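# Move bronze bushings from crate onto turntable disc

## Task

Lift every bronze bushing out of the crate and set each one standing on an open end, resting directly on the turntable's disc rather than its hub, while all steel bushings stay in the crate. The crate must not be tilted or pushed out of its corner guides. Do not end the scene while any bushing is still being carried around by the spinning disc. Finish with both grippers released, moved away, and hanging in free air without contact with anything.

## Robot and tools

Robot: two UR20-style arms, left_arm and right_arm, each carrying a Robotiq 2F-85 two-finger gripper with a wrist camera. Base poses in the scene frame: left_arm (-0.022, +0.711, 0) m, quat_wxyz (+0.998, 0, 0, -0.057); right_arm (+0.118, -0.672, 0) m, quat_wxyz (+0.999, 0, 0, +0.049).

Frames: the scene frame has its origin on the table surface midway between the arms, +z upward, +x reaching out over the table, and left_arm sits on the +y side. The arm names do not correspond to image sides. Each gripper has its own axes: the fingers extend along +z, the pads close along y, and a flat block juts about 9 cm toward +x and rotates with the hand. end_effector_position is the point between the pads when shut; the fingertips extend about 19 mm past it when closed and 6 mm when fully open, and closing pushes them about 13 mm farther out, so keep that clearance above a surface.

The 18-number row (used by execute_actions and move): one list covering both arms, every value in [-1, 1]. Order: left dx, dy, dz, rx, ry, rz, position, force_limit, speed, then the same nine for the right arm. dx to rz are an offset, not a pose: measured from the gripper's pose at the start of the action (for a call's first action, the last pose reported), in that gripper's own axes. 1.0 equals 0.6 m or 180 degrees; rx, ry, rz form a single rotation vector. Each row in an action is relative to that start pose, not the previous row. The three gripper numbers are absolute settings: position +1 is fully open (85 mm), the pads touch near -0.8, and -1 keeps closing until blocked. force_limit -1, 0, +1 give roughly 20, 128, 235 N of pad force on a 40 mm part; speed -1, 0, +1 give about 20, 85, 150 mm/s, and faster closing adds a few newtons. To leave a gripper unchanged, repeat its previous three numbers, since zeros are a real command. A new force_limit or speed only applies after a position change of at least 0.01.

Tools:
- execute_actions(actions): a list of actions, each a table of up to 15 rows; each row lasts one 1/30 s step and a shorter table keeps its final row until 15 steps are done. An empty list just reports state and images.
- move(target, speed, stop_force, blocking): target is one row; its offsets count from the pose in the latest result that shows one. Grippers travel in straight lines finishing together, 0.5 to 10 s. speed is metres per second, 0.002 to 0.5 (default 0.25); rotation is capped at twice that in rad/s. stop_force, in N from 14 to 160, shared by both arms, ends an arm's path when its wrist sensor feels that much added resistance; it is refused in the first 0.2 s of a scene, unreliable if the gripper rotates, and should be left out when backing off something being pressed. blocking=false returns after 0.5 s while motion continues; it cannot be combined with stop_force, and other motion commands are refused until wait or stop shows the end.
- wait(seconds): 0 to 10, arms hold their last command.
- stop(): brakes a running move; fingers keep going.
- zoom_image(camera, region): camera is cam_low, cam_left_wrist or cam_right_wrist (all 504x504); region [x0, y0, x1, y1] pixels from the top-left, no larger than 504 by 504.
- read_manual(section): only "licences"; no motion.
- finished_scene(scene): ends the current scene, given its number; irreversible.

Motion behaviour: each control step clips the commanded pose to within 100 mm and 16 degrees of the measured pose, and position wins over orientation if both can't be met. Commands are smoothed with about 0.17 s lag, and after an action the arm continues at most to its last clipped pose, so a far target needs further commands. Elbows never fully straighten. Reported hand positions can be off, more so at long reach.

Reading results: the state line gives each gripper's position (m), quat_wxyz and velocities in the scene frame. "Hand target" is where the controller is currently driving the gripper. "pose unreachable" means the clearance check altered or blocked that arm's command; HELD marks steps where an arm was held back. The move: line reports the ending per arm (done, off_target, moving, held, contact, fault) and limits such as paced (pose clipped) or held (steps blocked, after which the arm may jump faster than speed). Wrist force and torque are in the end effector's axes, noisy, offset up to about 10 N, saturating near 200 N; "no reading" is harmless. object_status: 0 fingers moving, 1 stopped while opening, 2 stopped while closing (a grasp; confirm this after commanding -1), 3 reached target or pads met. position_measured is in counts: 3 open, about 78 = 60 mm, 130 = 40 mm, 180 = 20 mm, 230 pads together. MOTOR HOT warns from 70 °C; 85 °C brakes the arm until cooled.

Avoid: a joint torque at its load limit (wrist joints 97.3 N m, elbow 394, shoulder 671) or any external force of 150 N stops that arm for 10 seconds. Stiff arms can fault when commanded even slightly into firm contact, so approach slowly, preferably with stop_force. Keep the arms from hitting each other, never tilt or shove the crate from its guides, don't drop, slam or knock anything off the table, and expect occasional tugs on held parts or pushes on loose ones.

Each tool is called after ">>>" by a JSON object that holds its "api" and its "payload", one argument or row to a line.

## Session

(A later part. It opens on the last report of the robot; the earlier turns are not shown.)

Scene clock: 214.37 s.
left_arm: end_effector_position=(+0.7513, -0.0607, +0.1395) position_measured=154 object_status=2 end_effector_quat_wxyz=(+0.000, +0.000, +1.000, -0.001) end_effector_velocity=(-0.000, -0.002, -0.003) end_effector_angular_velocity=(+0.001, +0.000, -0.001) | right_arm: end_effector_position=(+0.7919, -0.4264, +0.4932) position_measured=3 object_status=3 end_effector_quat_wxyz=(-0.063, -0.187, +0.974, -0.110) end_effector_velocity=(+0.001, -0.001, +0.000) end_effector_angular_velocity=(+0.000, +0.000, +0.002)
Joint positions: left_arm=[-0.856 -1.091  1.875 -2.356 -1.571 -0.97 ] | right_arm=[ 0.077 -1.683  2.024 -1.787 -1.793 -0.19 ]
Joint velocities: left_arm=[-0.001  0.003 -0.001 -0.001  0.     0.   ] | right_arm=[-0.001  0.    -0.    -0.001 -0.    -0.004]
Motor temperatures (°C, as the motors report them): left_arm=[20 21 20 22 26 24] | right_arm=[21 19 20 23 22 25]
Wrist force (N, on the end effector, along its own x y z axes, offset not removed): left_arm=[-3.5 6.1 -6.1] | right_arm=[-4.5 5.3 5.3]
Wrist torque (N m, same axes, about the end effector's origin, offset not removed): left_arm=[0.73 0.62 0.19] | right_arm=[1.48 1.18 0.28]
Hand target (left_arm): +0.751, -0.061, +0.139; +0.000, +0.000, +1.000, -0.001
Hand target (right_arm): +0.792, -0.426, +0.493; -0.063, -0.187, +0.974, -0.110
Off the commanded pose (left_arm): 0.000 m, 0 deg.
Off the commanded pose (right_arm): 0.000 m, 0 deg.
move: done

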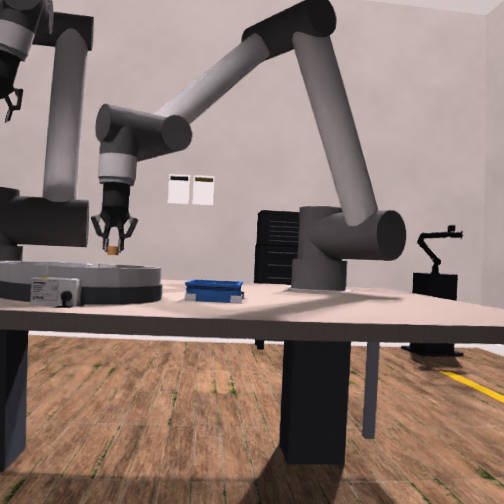

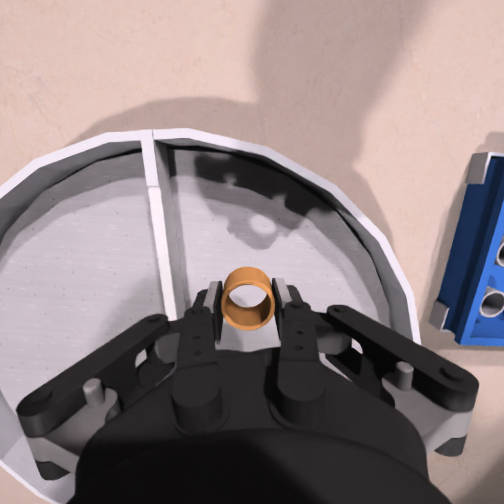

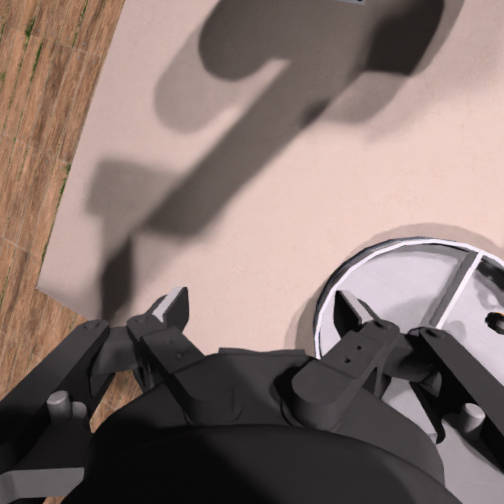

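>>> {"api": "move", "payload": {
  "target": [0,0,0.15,0,0,0,-1,-0.5,-0.5,0,0,0,0,0,0,1,0,0],
  "speed": 0.012,
  "stop_force": 14
}}

Scene clock: 224.17 s.
left_arm: end_effector_position=(+0.7513, -0.0607, +0.0784) position_measured=154 object_status=2 end_effector_quat_wxyz=(+0.000, +0.000, +1.000, -0.001) end_effector_velocity=(-0.000, +0.000, +0.003) end_effector_angular_velocity=(+0.001, +0.001, -0.000) | right_arm: end_effector_position=(+0.7919, -0.4264, +0.4932) position_measured=3 object_status=3 end_effector_quat_wxyz=(-0.063, -0.187, +0.974, -0.110) end_effector_velocity=(-0.001, +0.000, -0.000) end_effector_angular_velocity=(-0.000, +0.002, +0.001)
Joint positions: left_arm=[-0.856 -1.036  1.897 -2.432 -1.571 -0.97 ] | right_arm=[ 0.077 -1.683  2.024 -1.787 -1.793 -0.191]
Joint velocities: left_arm=[-0.    -0.003 -0.001  0.005 -0.     0.   ] | right_arm=[ 0.001  0.     0.     0.002 -0.    -0.   ]
Motor temperatures (°C, as the motors report them): left_arm=[20 21 20 22 26 24] | right_arm=[21 19 20 23 22 25]
Wrist force (N, on the end effector, along its own x y z axes, offset not removed): left_arm=[2.8 6.8 -8.3] | right_arm=[-1.3 5.9 6.8]
Wrist torque (N m, same axes, about the end effector's origin, offset not removed): left_arm=[0.96 -0.70 0.12] | right_arm=[1.51 0.53 0.26]
Hand target (left_arm): +0.751, -0.061, +0.079; +0.000, +0.000, +1.000, -0.001
Hand target (right_arm): +0.792, -0.426, +0.493; -0.063, -0.187, +0.974, -0.110
Off the commanded pose (left_arm): 0.029 m, 0 deg.
Off the commanded pose (right_arm): 0.000 m, 0 deg.
move: contact (left_arm)

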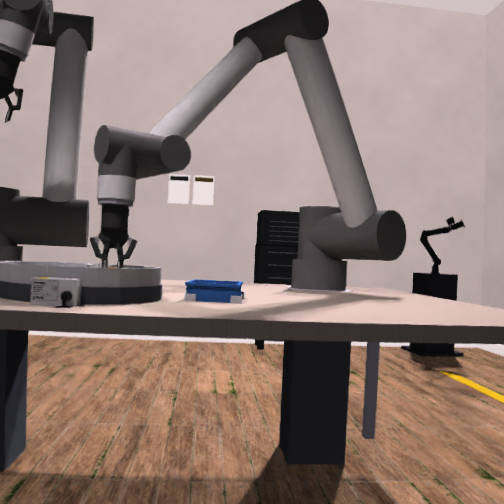

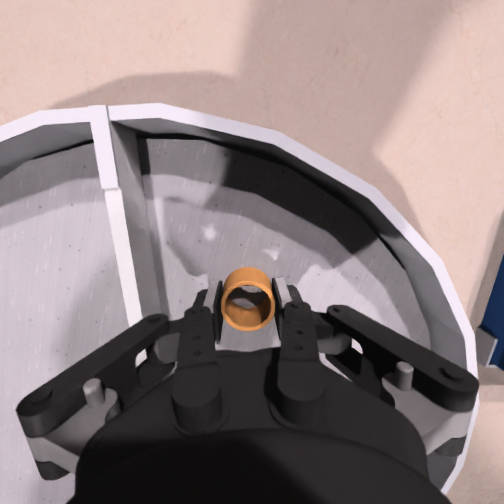

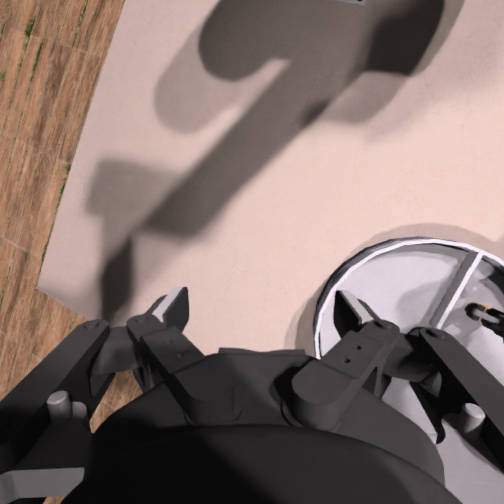

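Contact at z≈0.078. Release and lift.

>>> {"api": "move", "payload": {
  "target": [0,0,0,0,0,0,0,-0.5,0,0,0,0,0,0,0,1,0,0]
}}

>>> {"api": "move", "payload": {
  "target": [0.05,0,-0.14,0,0,0,0,-0.5,0,0,0,0,0,0,0,1,0,0],
  "speed": 0.15
}}

Scene clock: 229.00 s.
left_arm: end_effector_position=(+0.7514, -0.0607, +0.0785) position_measured=129 object_status=3 end_effector_quat_wxyz=(+0.000, +0.000, +1.000, -0.001) end_effector_velocity=(-0.001, -0.001, -0.001) end_effector_angular_velocity=(+0.001, +0.001, -0.001) | right_arm: end_effector_position=(+0.7919, -0.4264, +0.4932) position_measured=3 object_status=3 end_effector_quat_wxyz=(-0.063, -0.187, +0.974, -0.110) end_effector_velocity=(-0.000, +0.000, -0.000) end_effector_angular_velocity=(-0.000, -0.000, +0.000)
Joint positions: left_arm=[-0.856 -1.037  1.897 -2.432 -1.571 -0.97 ] | right_arm=[ 0.077 -1.683  2.024 -1.787 -1.793 -0.19 ]
Joint velocities: left_arm=[-0.001  0.001 -0.    -0.    -0.     0.   ] | right_arm=[ 0.001  0.     0.    -0.    -0.     0.001]
Motor temperatures (°C, as the motors report them): left_arm=[20 21 20 22 26 24] | right_arm=[21 19 20 23 22 25]
Wrist force (N, on the end effector, along its own x y z axes, offset not removed): left_arm=[2.0 1.6 -7.4] | right_arm=[-4.9 4.0 4.6]
Wrist torque (N m, same axes, about the end effector's origin, offset not removed): left_arm=[-0.16 -0.42 0.15] | right_arm=[1.14 1.13 0.51]
Hand target (left_arm): +0.751, -0.061, +0.078; +0.000, +0.000, +1.000, -0.001
Hand target (right_arm): +0.792, -0.426, +0.493; -0.063, -0.187, +0.974, -0.110
Off the commanded pose (left_arm): 0.000 m, 0 deg.
Off the commanded pose (right_arm): 0.000 m, 0 deg.
move: done

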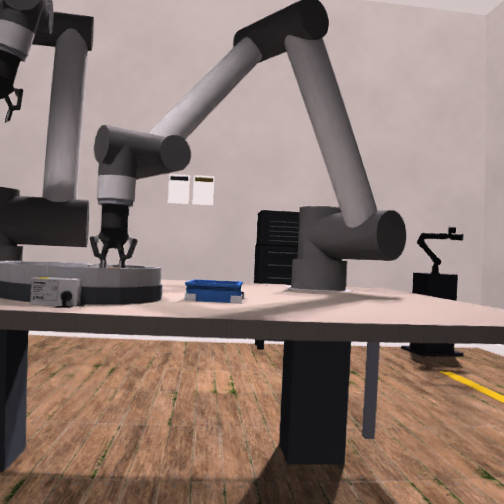

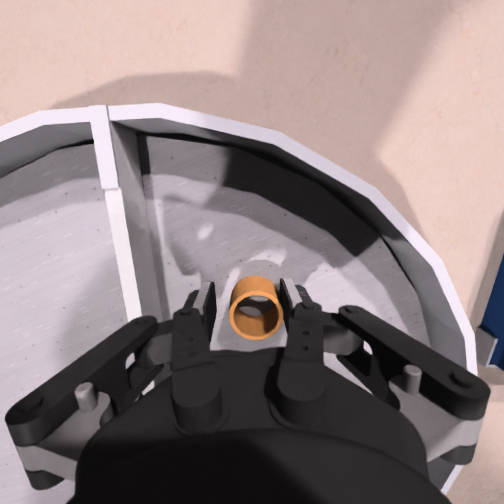

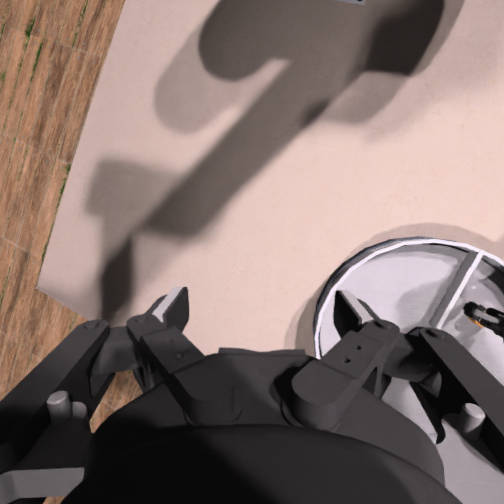

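Scene clock: 230.07 s.
left_arm: end_effector_position=(+0.7213, -0.0605, +0.1622) position_measured=129 object_status=3 end_effector_quat_wxyz=(+0.000, +0.000, +1.000, -0.001) end_effector_velocity=(-0.001, +0.000, -0.000) end_effector_angular_velocity=(+0.001, +0.002, +0.000) | right_arm: end_effector_position=(+0.7919, -0.4264, +0.4932) position_measured=3 object_status=3 end_effector_quat_wxyz=(-0.063, -0.187, +0.974, -0.110) end_effector_velocity=(-0.000, -0.000, -0.000) end_effector_angular_velocity=(-0.000, +0.001, -0.001)
Joint positions: left_arm=[-0.879 -1.129  1.897 -2.34  -1.571 -0.993] | right_arm=[ 0.077 -1.683  2.024 -1.787 -1.793 -0.19 ]
Joint velocities: left_arm=[-0.    -0.     0.     0.002 -0.001 -0.001] | right_arm=[-0.     0.     0.     0.001  0.     0.   ]
Motor temperatures (°C, as the motors report them): left_arm=[20 21 20 22 26 24] | right_arm=[21 19 20 23 22 25]
Wrist force (N, on the end effector, along its own x y z axes, offset not removed): left_arm=[1.0 3.0 -6.3] | right_arm=[-7.1 2.8 6.6]
Wrist torque (N m, same axes, about the end effector's origin, offset not removed): left_arm=[0.36 -0.33 0.14] | right_arm=[1.00 1.66 0.27]
Hand target (left_arm): +0.721, -0.061, +0.162; +0.000, +0.000, +1.000, -0.001
Hand target (right_arm): +0.792, -0.426, +0.493; -0.063, -0.187, +0.974, -0.110
Off the commanded pose (left_arm): 0.000 m, 0 deg.
Off the commanded pose (right_arm): 0.000 m, 0 deg.
move: done

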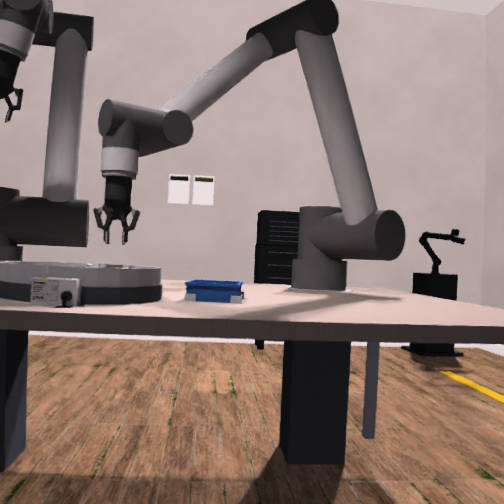

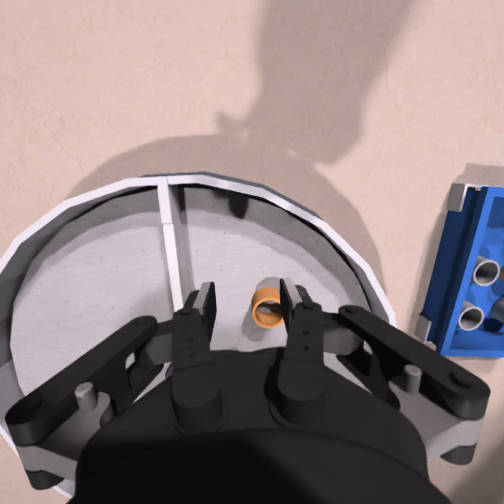

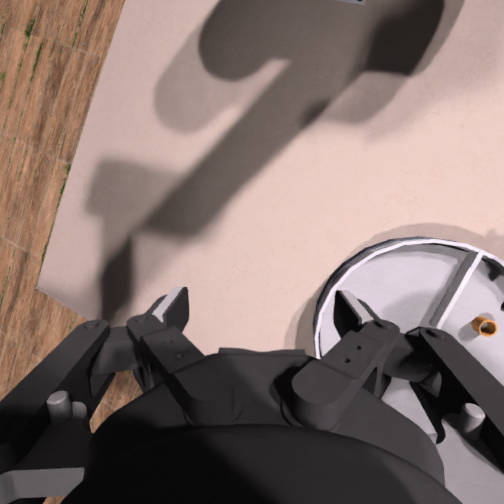

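>>> {"api": "move", "payload": {
  "target": [0.0138,0.551,0.145,0,0,0,0,-0.5,0,0,0,0,0,0,0,1,0,0]
}}

>>> {"api": "zoom_image", "payload": {
  "camera": "cam_left_wrist",
  "region": [100, 200, 400, 400]
}}

Scene clock: 242.60 s.
left_arm: end_effector_position=(+0.7125, +0.2695, +0.0743) position_measured=129 object_status=3 end_effector_quat_wxyz=(-0.000, +0.000, +1.000, -0.001) end_effector_velocity=(+0.001, +0.002, -0.000) end_effector_angular_velocity=(-0.000, -0.001, +0.001) | right_arm: end_effector_position=(+0.7919, -0.4264, +0.4932) position_measured=3 object_status=3 end_effector_quat_wxyz=(-0.063, -0.187, +0.974, -0.110) end_effector_velocity=(+0.000, -0.001, -0.000) end_effector_angular_velocity=(-0.000, +0.000, -0.004)
Joint positions: left_arm=[-0.664 -1.219  2.247 -2.6   -1.572 -0.778] | right_arm=[ 0.077 -1.683  2.024 -1.787 -1.793 -0.19 ]
Joint velocities: left_arm=[ 0.003  0.     0.001 -0.002  0.001  0.002] | right_arm=[-0.002  0.     0.     0.001 -0.     0.002]
Motor temperatures (°C, as the motors report them): left_arm=[20 21 20 22 26 24] | right_arm=[21 19 20 23 22 25]
Wrist force (N, on the end effector, along its own x y z axes, offset not removed): left_arm=[2.5 5.5 -8.2] | right_arm=[-3.5 2.4 5.7]
Wrist torque (N m, same axes, about the end effector's origin, offset not removed): left_arm=[0.79 -0.67 -0.02] | right_arm=[0.91 0.91 0.29]
Hand target (left_arm): +0.713, +0.270, +0.074; -0.000, +0.000, +1.000, -0.001
Hand target (right_arm): +0.792, -0.426, +0.493; -0.063, -0.187, +0.974, -0.110
Off the commanded pose (left_arm): 0.001 m, 0 deg.
Off the commanded pose (right_arm): 0.000 m, 0 deg.
move: done

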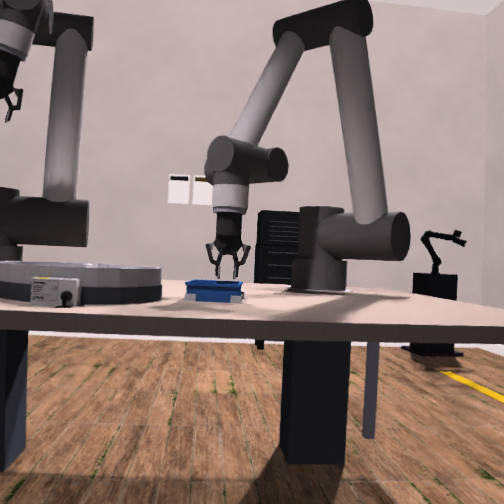

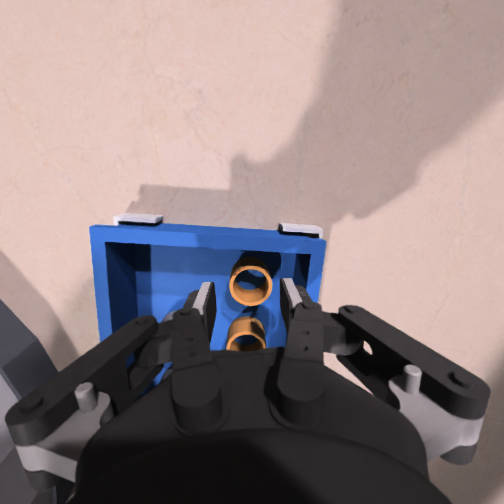

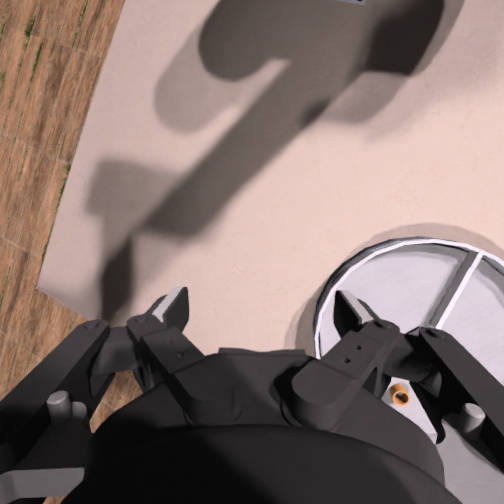

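Region (100, 200, 400, 400) of cam_left_wrist's 504x504 image, scaled by 1.680, with more detail than that image has.

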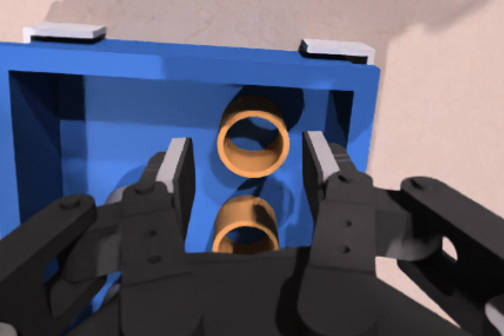

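>>> {"api": "move", "payload": {
  "target": [-0.004,0.001,0.072,0,0,0,0,-0.5,0,0,0,0,0,0,0,1,0,0],
  "speed": 0.03,
  "stop_force": 14
}}

>>> {"api": "move", "payload": {
  "target": [0,0,0,0,0,0,-1,-0.5,-0.5,0,0,0,0,0,0,1,0,0]
}}

Scene clock: 252.00 s.
left_arm: end_effector_position=(+0.7150, +0.2700, +0.0313) position_measured=129 object_status=3 end_effector_quat_wxyz=(-0.000, +0.000, +1.000, -0.001) end_effector_velocity=(-0.000, -0.002, -0.001) end_effector_angular_velocity=(-0.001, +0.000, -0.001) | right_arm: end_effector_position=(+0.7919, -0.4264, +0.4932) position_measured=3 object_status=3 end_effector_quat_wxyz=(-0.063, -0.187, +0.974, -0.110) end_effector_velocity=(-0.000, -0.000, -0.000) end_effector_angular_velocity=(-0.000, +0.001, -0.000)
Joint positions: left_arm=[-0.662 -1.162  2.259 -2.669 -1.572 -0.776] | right_arm=[ 0.077 -1.683  2.024 -1.787 -1.793 -0.19 ]
Joint velocities: left_arm=[-0.001  0.002 -0.    -0.003 -0.001  0.   ] | right_arm=[-0.     0.    -0.     0.001 -0.     0.   ]
Motor temperatures (°C, as the motors report them): left_arm=[20 21 20 22 26 24] | right_arm=[21 19 20 23 22 25]
Wrist force (N, on the end effector, along its own x y z axes, offset not removed): left_arm=[-1.2 4.8 -3.4] | right_arm=[-5.3 1.1 2.9]
Wrist torque (N m, same axes, about the end effector's origin, offset not removed): left_arm=[0.56 0.15 0.17] | right_arm=[0.61 1.32 0.33]
Hand target (left_arm): +0.715, +0.270, +0.031; -0.000, +0.000, +1.000, -0.001
Hand target (right_arm): +0.792, -0.426, +0.493; -0.063, -0.187, +0.974, -0.110
Off the commanded pose (left_arm): 0.000 m, 0 deg.
Off the commanded pose (right_arm): 0.000 m, 0 deg.
move: done

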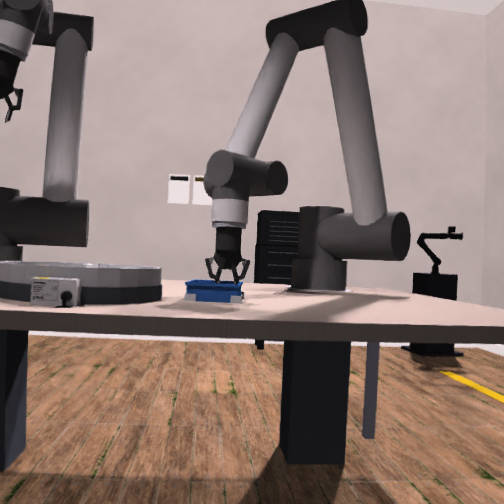

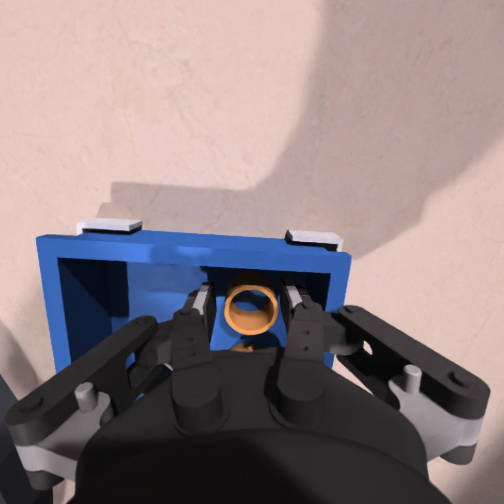

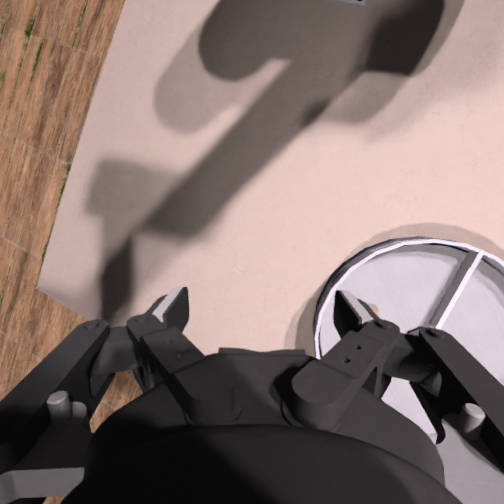

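Scene clock: 252.50 s.
left_arm: end_effector_position=(+0.7150, +0.2700, +0.0313) position_measured=154 object_status=2 end_effector_quat_wxyz=(-0.000, +0.000, +1.000, -0.001) end_effector_velocity=(+0.000, +0.000, -0.000) end_effector_angular_velocity=(+0.001, -0.000, +0.001) | right_arm: end_effector_position=(+0.7919, -0.4264, +0.4932) position_measured=3 object_status=3 end_effector_quat_wxyz=(-0.063, -0.187, +0.974, -0.110) end_effector_velocity=(+0.000, -0.000, +0.000) end_effector_angular_velocity=(+0.000, -0.000, +0.000)
Joint positions: left_arm=[-0.662 -1.162  2.259 -2.669 -1.572 -0.776] | right_arm=[ 0.077 -1.683  2.024 -1.787 -1.793 -0.19 ]
Joint velocities: left_arm=[ 0.001  0.    -0.     0.     0.001 -0.   ] | right_arm=[-0.    -0.     0.    -0.     0.    -0.001]
Motor temperatures (°C, as the motors report them): left_arm=[20 21 20 22 26 24] | right_arm=[21 19 20 23 22 25]
Wrist force (N, on the end effector, along its own x y z axes, offset not removed): left_arm=[-0.7 4.2 -29.9] | right_arm=[-2.4 3.2 2.6]
Wrist torque (N m, same axes, about the end effector's origin, offset not removed): left_arm=[0.18 0.43 0.05] | right_arm=[1.11 0.71 0.18]
Hand target (left_arm): +0.715, +0.270, +0.031; -0.000, +0.000, +1.000, -0.001
Hand target (right_arm): +0.792, -0.426, +0.493; -0.063, -0.187, +0.974, -0.110
Off the commanded pose (left_arm): 0.000 m, 0 deg.
Off the commanded pose (right_arm): 0.000 m, 0 deg.
move: done

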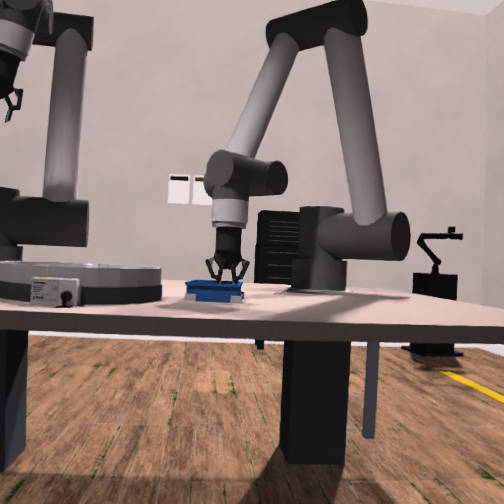

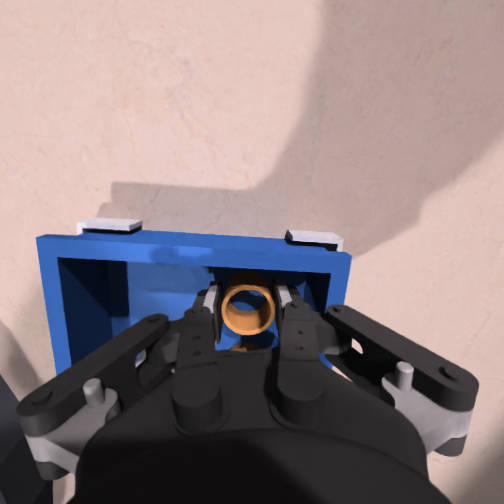

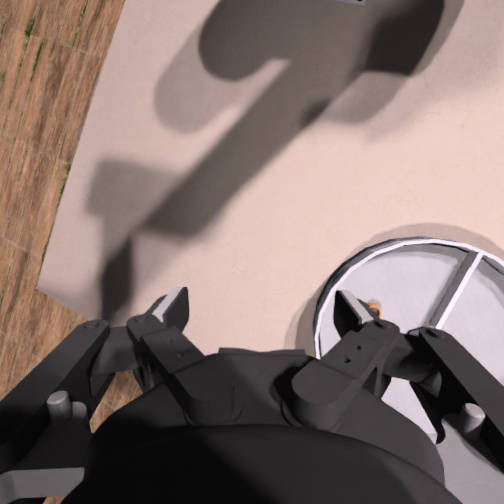

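>>> {"api": "move", "payload": {
  "target": [0,0,-0.2,0,0,0,-1,-0.5,-0.5,0.42,-0.175,0.107,0,0,0,1,0,0],
  "speed": 0.15
}}

>>> {"api": "move", "payload": {
  "target": [-0.06,-0.78,0,0,0,0,-1,-0.5,-0.5,0,0,0,0,0,0,1,0,0]
}}

Scene clock: 269.30 s.
left_arm: end_effector_position=(+0.7148, +0.2703, +0.1511) position_measured=154 object_status=2 end_effector_quat_wxyz=(-0.000, +0.000, +1.000, -0.001) end_effector_velocity=(+0.000, -0.001, +0.001) end_effector_angular_velocity=(-0.001, -0.001, -0.001) | right_arm: end_effector_position=(+0.5941, -0.6254, +0.4925) position_measured=3 object_status=3 end_effector_quat_wxyz=(-0.063, -0.187, +0.974, -0.110) end_effector_velocity=(-0.002, -0.001, -0.000) end_effector_angular_velocity=(+0.001, +0.001, +0.001)
Joint positions: left_arm=[-0.662 -1.31   2.21  -2.472 -1.572 -0.775] | right_arm=[-0.243 -2.037  2.273 -1.759 -1.821 -0.519]
Joint velocities: left_arm=[-0.001 -0.    -0.002  0.001 -0.    -0.   ] | right_arm=[-0.003 -0.002  0.001  0.001  0.001 -0.004]
Motor temperatures (°C, as the motors report them): left_arm=[20 21 20 22 26 24] | right_arm=[21 19 20 23 22 25]
Wrist force (N, on the end effector, along its own x y z axes, offset not removed): left_arm=[-1.4 7.7 -9.0] | right_arm=[-7.2 0.5 6.1]
Wrist torque (N m, same axes, about the end effector's origin, offset not removed): left_arm=[1.01 0.35 0.16] | right_arm=[0.45 1.70 0.36]
Hand target (left_arm): +0.715, +0.270, +0.151; -0.000, +0.000, +1.000, -0.001
Hand target (right_arm): +0.594, -0.625, +0.492; -0.063, -0.187, +0.974, -0.110
Off the commanded pose (left_arm): 0.000 m, 0 deg.
Off the commanded pose (right_arm): 0.000 m, 0 deg.
move: done

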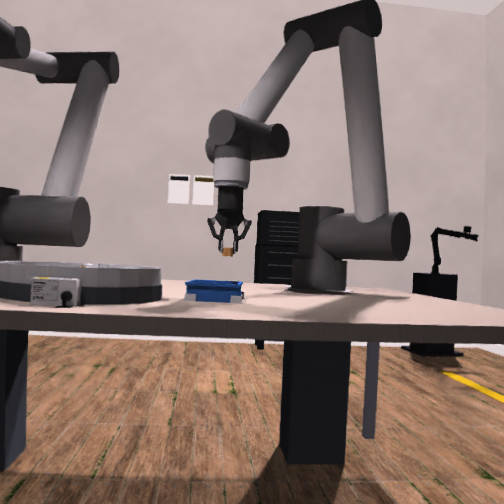

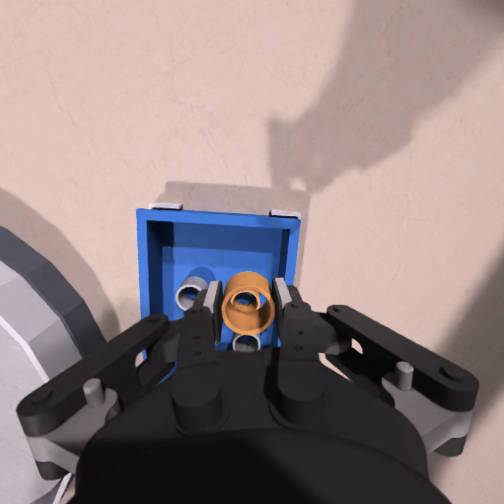

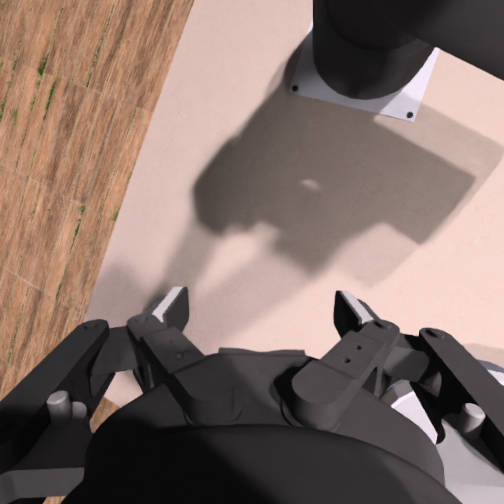

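Scene clock: 271.77 s.
left_arm: end_effector_position=(+0.7517, -0.1973, +0.1525) position_measured=154 object_status=2 end_effector_quat_wxyz=(+0.000, +0.000, +1.000, -0.001) end_effector_velocity=(-0.001, -0.002, +0.000) end_effector_angular_velocity=(-0.000, +0.001, -0.001) | right_arm: end_effector_position=(+0.5941, -0.6254, +0.4925) position_measured=3 object_status=3 end_effector_quat_wxyz=(-0.063, -0.187, +0.974, -0.110) end_effector_velocity=(+0.000, -0.001, +0.000) end_effector_angular_velocity=(+0.000, -0.001, -0.001)
Joint positions: left_arm=[-0.921 -1.012  1.708 -2.268 -1.571 -1.035] | right_arm=[-0.243 -2.037  2.273 -1.759 -1.821 -0.519]
Joint velocities: left_arm=[-0.001  0.001 -0.002  0.001 -0.001 -0.   ] | right_arm=[-0.001 -0.     0.    -0.001  0.    -0.   ]
Motor temperatures (°C, as the motors report them): left_arm=[20 21 20 22 26 24] | right_arm=[21 19 20 23 22 25]
Wrist force (N, on the end effector, along its own x y z axes, offset not removed): left_arm=[-1.0 10.4 -4.3] | right_arm=[-2.2 6.4 2.7]
Wrist torque (N m, same axes, about the end effector's origin, offset not removed): left_arm=[1.66 0.03 0.26] | right_arm=[1.72 0.69 0.19]
Hand target (left_arm): +0.752, -0.198, +0.153; +0.000, +0.000, +1.000, -0.001
Hand target (right_arm): +0.594, -0.625, +0.492; -0.063, -0.187, +0.974, -0.110
Off the commanded pose (left_arm): 0.001 m, 0 deg.
Off the commanded pose (right_arm): 0.000 m, 0 deg.
move: done

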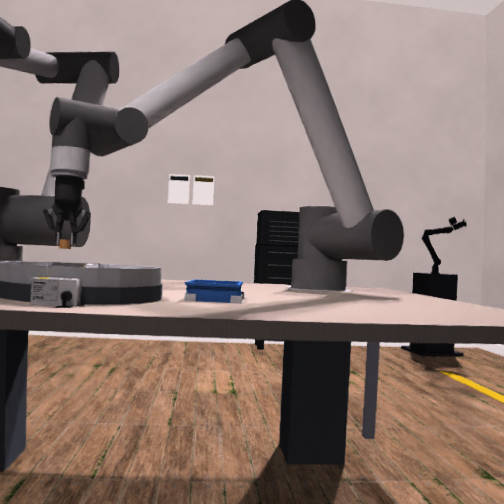

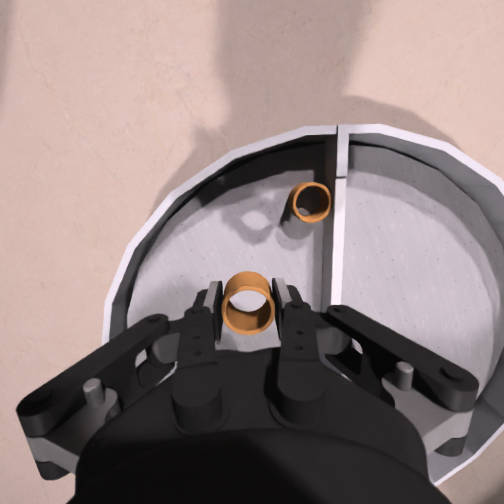

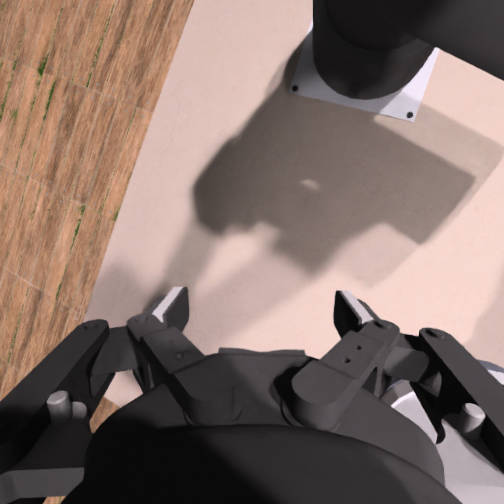

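>>> {"api": "move", "payload": {
  "target": [0,0,0.095,0,0,0,-1,-0.5,-0.5,0,0,0,0,0,0,1,0,0],
  "speed": 0.1
}}

>>> {"api": "move", "payload": {
  "target": [0,0,0.05,0,0,0,-1,-0.5,-0.5,0,0,0,0,0,0,1,0,0],
  "speed": 0.01,
  "stop_force": 14
}}

>>> {"api": "move", "payload": {
  "target": [0,0,0,0,0,0,0,-0.5,0.5,0,0,0,0,0,0,1,0,0]
}}

>>> {"api": "move", "payload": {
  "target": [0,0,-0.14,0,0,0,0,-0.5,0.5,0,0,0,0,0,0,1,0,0],
  "speed": 0.2
}}

Scene clock: 283.57 s.
left_arm: end_effector_position=(+0.7517, -0.1975, +0.0958) position_measured=154 object_status=2 end_effector_quat_wxyz=(+0.000, +0.000, +1.000, -0.001) end_effector_velocity=(+0.000, +0.001, -0.003) end_effector_angular_velocity=(+0.001, -0.000, +0.000) | right_arm: end_effector_position=(+0.5941, -0.6254, +0.4925) position_measured=3 object_status=3 end_effector_quat_wxyz=(-0.063, -0.187, +0.974, -0.110) end_effector_velocity=(-0.000, +0.000, +0.000) end_effector_angular_velocity=(+0.000, -0.000, +0.001)
Joint positions: left_arm=[-0.921 -0.967  1.729 -2.334 -1.571 -1.035] | right_arm=[-0.243 -2.037  2.273 -1.759 -1.821 -0.519]
Joint velocities: left_arm=[ 0.     0.002  0.001 -0.002  0.001 -0.   ] | right_arm=[ 0.001 -0.     0.    -0.     0.    -0.   ]
Motor temperatures (°C, as the motors report them): left_arm=[20 21 20 22 26 24] | right_arm=[21 19 20 23 22 25]
Wrist force (N, on the end effector, along its own x y z axes, offset not removed): left_arm=[-1.0 1.7 -11.9] | right_arm=[-4.2 1.9 5.6]
Wrist torque (N m, same axes, about the end effector's origin, offset not removed): left_arm=[-0.12 0.10 0.02] | right_arm=[0.68 1.04 0.32]
Hand target (left_arm): +0.752, -0.197, +0.096; +0.000, +0.000, +1.000, -0.001
Hand target (right_arm): +0.594, -0.625, +0.492; -0.063, -0.187, +0.974, -0.110
Off the commanded pose (left_arm): 0.000 m, 0 deg.
Off the commanded pose (right_arm): 0.000 m, 0 deg.
move: done

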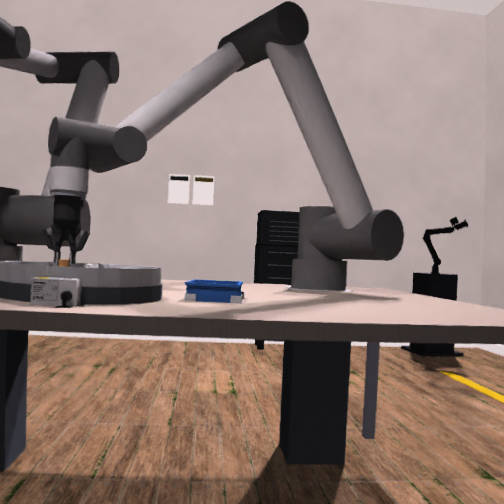

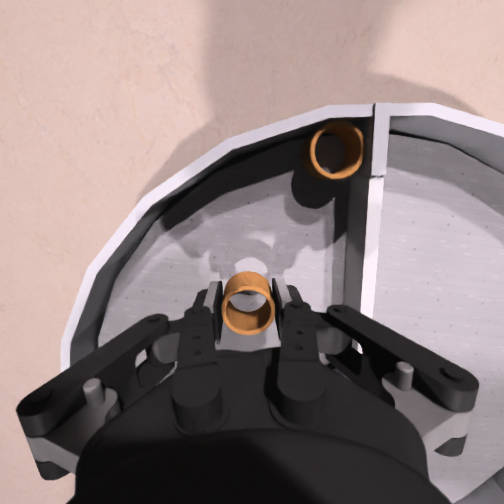

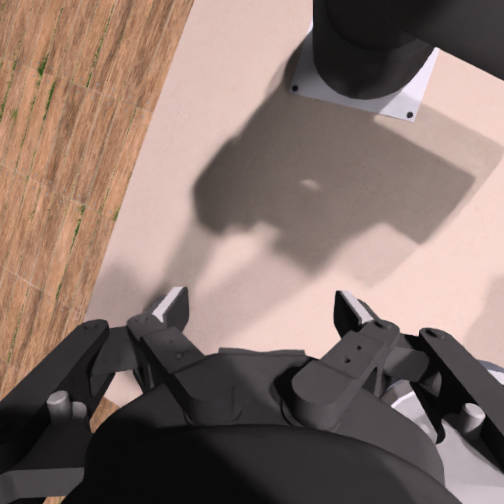

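Scene clock: 285.60 s.
left_arm: end_effector_position=(+0.7516, -0.1975, +0.0791) position_measured=154 object_status=2 end_effector_quat_wxyz=(+0.000, +0.000, +1.000, -0.000) end_effector_velocity=(+0.000, +0.002, +0.002) end_effector_angular_velocity=(+0.001, +0.000, +0.001) | right_arm: end_effector_position=(+0.5941, -0.6254, +0.4925) position_measured=3 object_status=3 end_effector_quat_wxyz=(-0.063, -0.187, +0.974, -0.110) end_effector_velocity=(-0.000, +0.001, -0.000) end_effector_angular_velocity=(+0.000, +0.001, +0.000)
Joint positions: left_arm=[-0.921 -0.954  1.734 -2.352 -1.571 -1.035] | right_arm=[-0.243 -2.037  2.273 -1.759 -1.821 -0.519]
Joint velocities: left_arm=[ 0.001 -0.003  0.     0.004  0.    -0.   ] | right_arm=[ 0.001 -0.    -0.     0.001  0.     0.   ]
Motor temperatures (°C, as the motors report them): left_arm=[20 21 20 22 26 24] | right_arm=[21 19 20 23 22 25]
Wrist force (N, on the end effector, along its own x y z axes, offset not removed): left_arm=[4.7 4.7 -14.0] | right_arm=[-0.9 5.8 6.5]
Wrist torque (N m, same axes, about the end effector's origin, offset not removed): left_arm=[0.54 -0.98 0.12] | right_arm=[1.55 0.40 0.23]
Hand target (left_arm): +0.752, -0.198, +0.080; +0.000, +0.000, +1.000, -0.001
Hand target (right_arm): +0.594, -0.625, +0.492; -0.063, -0.187, +0.974, -0.110
Off the commanded pose (left_arm): 0.013 m, 0 deg.
Off the commanded pose (right_arm): 0.000 m, 0 deg.
move: contact (left_arm)

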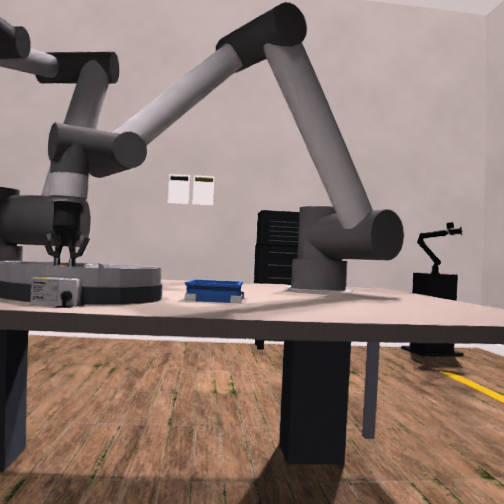

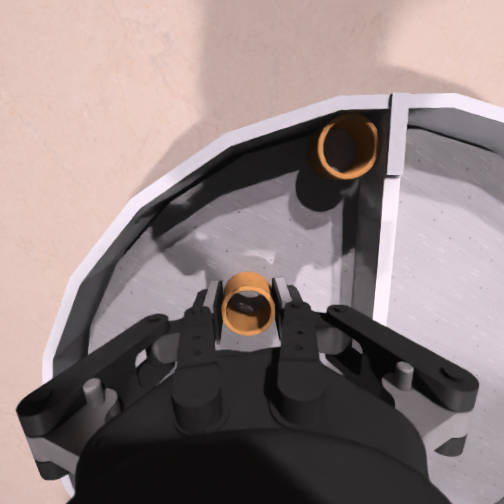

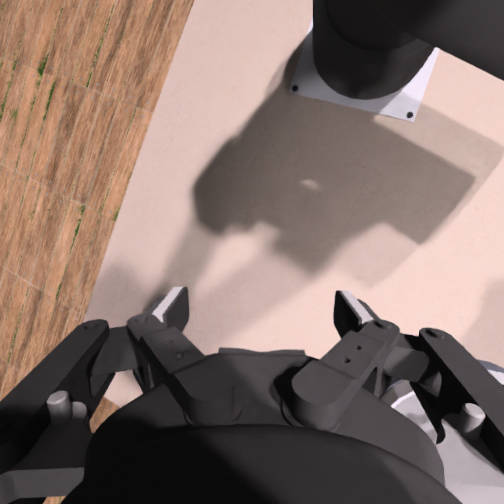

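Scene clock: 286.10 s.
left_arm: end_effector_position=(+0.7517, -0.1975, +0.0791) position_measured=129 object_status=0 end_effector_quat_wxyz=(+0.000, +0.000, +1.000, -0.000) end_effector_velocity=(+0.001, +0.000, +0.003) end_effector_angular_velocity=(-0.002, -0.002, +0.000) | right_arm: end_effector_position=(+0.5941, -0.6254, +0.4925) position_measured=3 object_status=3 end_effector_quat_wxyz=(-0.063, -0.187, +0.974, -0.110) end_effector_velocity=(-0.000, +0.000, +0.000) end_effector_angular_velocity=(+0.000, +0.000, +0.000)
Joint positions: left_arm=[-0.921 -0.954  1.734 -2.352 -1.571 -1.035] | right_arm=[-0.243 -2.037  2.273 -1.759 -1.821 -0.519]
Joint velocities: left_arm=[ 0.    -0.002 -0.    -0.     0.001  0.   ] | right_arm=[ 0.    -0.     0.     0.001  0.     0.   ]
Motor temperatures (°C, as the motors report them): left_arm=[20 21 20 22 26 24] | right_arm=[21 19 20 23 22 25]
Wrist force (N, on the end effector, along its own x y z axes, offset not removed): left_arm=[-3.4 10.4 -5.4] | right_arm=[-4.5 3.0 4.4]
Wrist torque (N m, same axes, about the end effector's origin, offset not removed): left_arm=[1.49 0.40 -0.05] | right_arm=[0.90 1.19 0.23]
Hand target (left_arm): +0.752, -0.197, +0.079; +0.000, +0.000, +1.000, -0.000
Hand target (right_arm): +0.594, -0.625, +0.492; -0.063, -0.187, +0.974, -0.110
Off the commanded pose (left_arm): 0.000 m, 0 deg.
Off the commanded pose (right_arm): 0.000 m, 0 deg.
move: done

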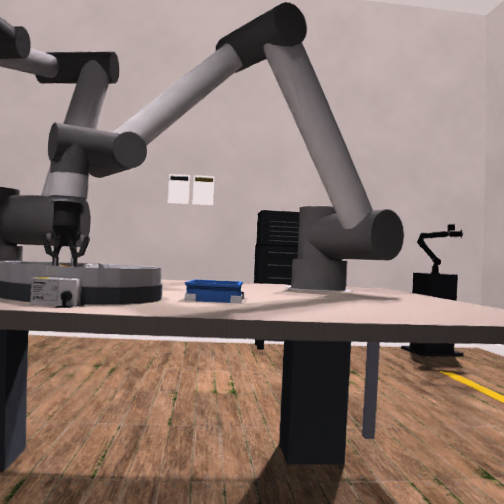

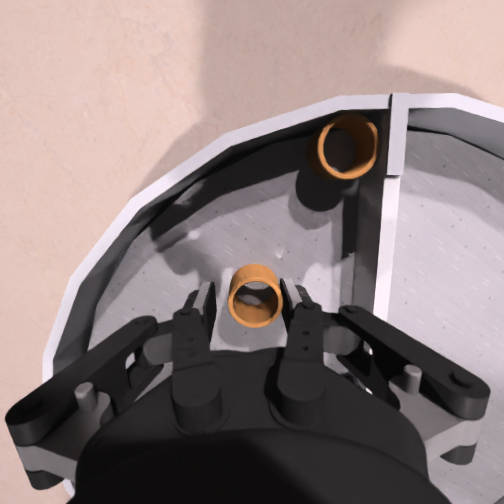

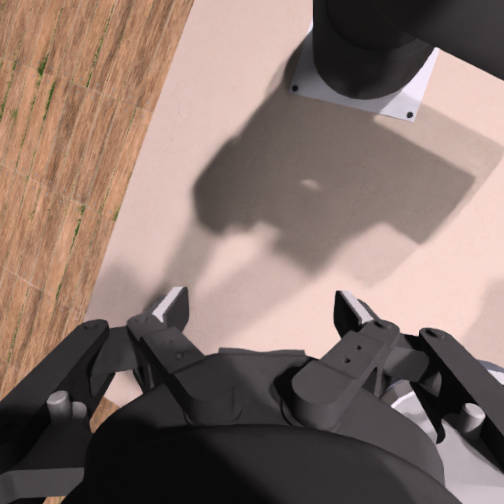

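Scene clock: 287.03 s.
left_arm: end_effector_position=(+0.7515, -0.1973, +0.1629) position_measured=129 object_status=3 end_effector_quat_wxyz=(+0.000, +0.000, +1.000, -0.000) end_effector_velocity=(-0.000, +0.000, +0.000) end_effector_angular_velocity=(+0.001, +0.001, +0.000) | right_arm: end_effector_position=(+0.5941, -0.6254, +0.4925) position_measured=3 object_status=3 end_effector_quat_wxyz=(-0.063, -0.187, +0.974, -0.110) end_effector_velocity=(+0.000, -0.001, +0.000) end_effector_angular_velocity=(-0.000, -0.000, -0.002)
Joint positions: left_arm=[-0.921 -1.019  1.703 -2.256 -1.571 -1.035] | right_arm=[-0.243 -2.037  2.273 -1.759 -1.821 -0.519]
Joint velocities: left_arm=[ 0.    -0.    -0.001  0.002 -0.    -0.   ] | right_arm=[-0.002 -0.    -0.    -0.    -0.     0.   ]
Motor temperatures (°C, as the motors report them): left_arm=[20 21 20 22 26 24] | right_arm=[21 19 20 23 22 25]
Wrist force (N, on the end effector, along its own x y z axes, offset not removed): left_arm=[-2.1 7.5 -1.2] | right_arm=[-8.5 3.1 5.2]
Wrist torque (N m, same axes, about the end effector's origin, offset not removed): left_arm=[1.08 0.14 0.05] | right_arm=[0.96 1.84 0.27]
Hand target (left_arm): +0.752, -0.197, +0.163; +0.000, +0.000, +1.000, -0.000
Hand target (right_arm): +0.594, -0.625, +0.492; -0.063, -0.187, +0.974, -0.110
Off the commanded pose (left_arm): 0.000 m, 0 deg.
Off the commanded pose (right_arm): 0.000 m, 0 deg.
move: done

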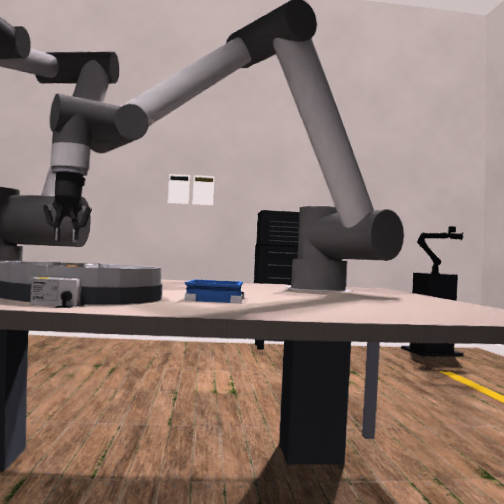

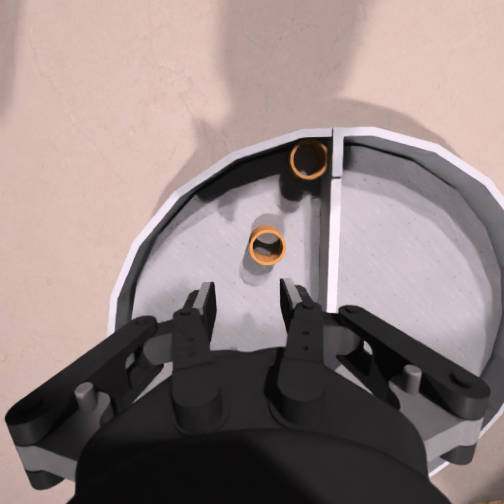

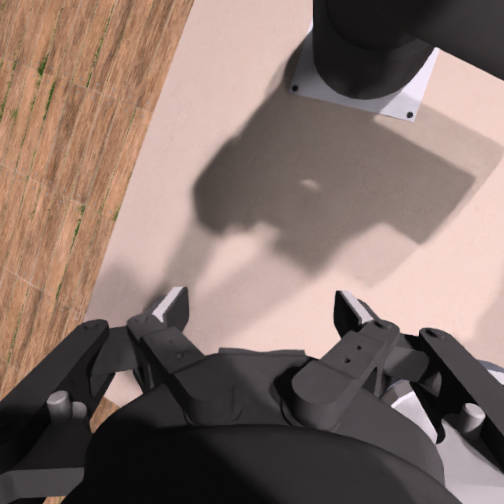

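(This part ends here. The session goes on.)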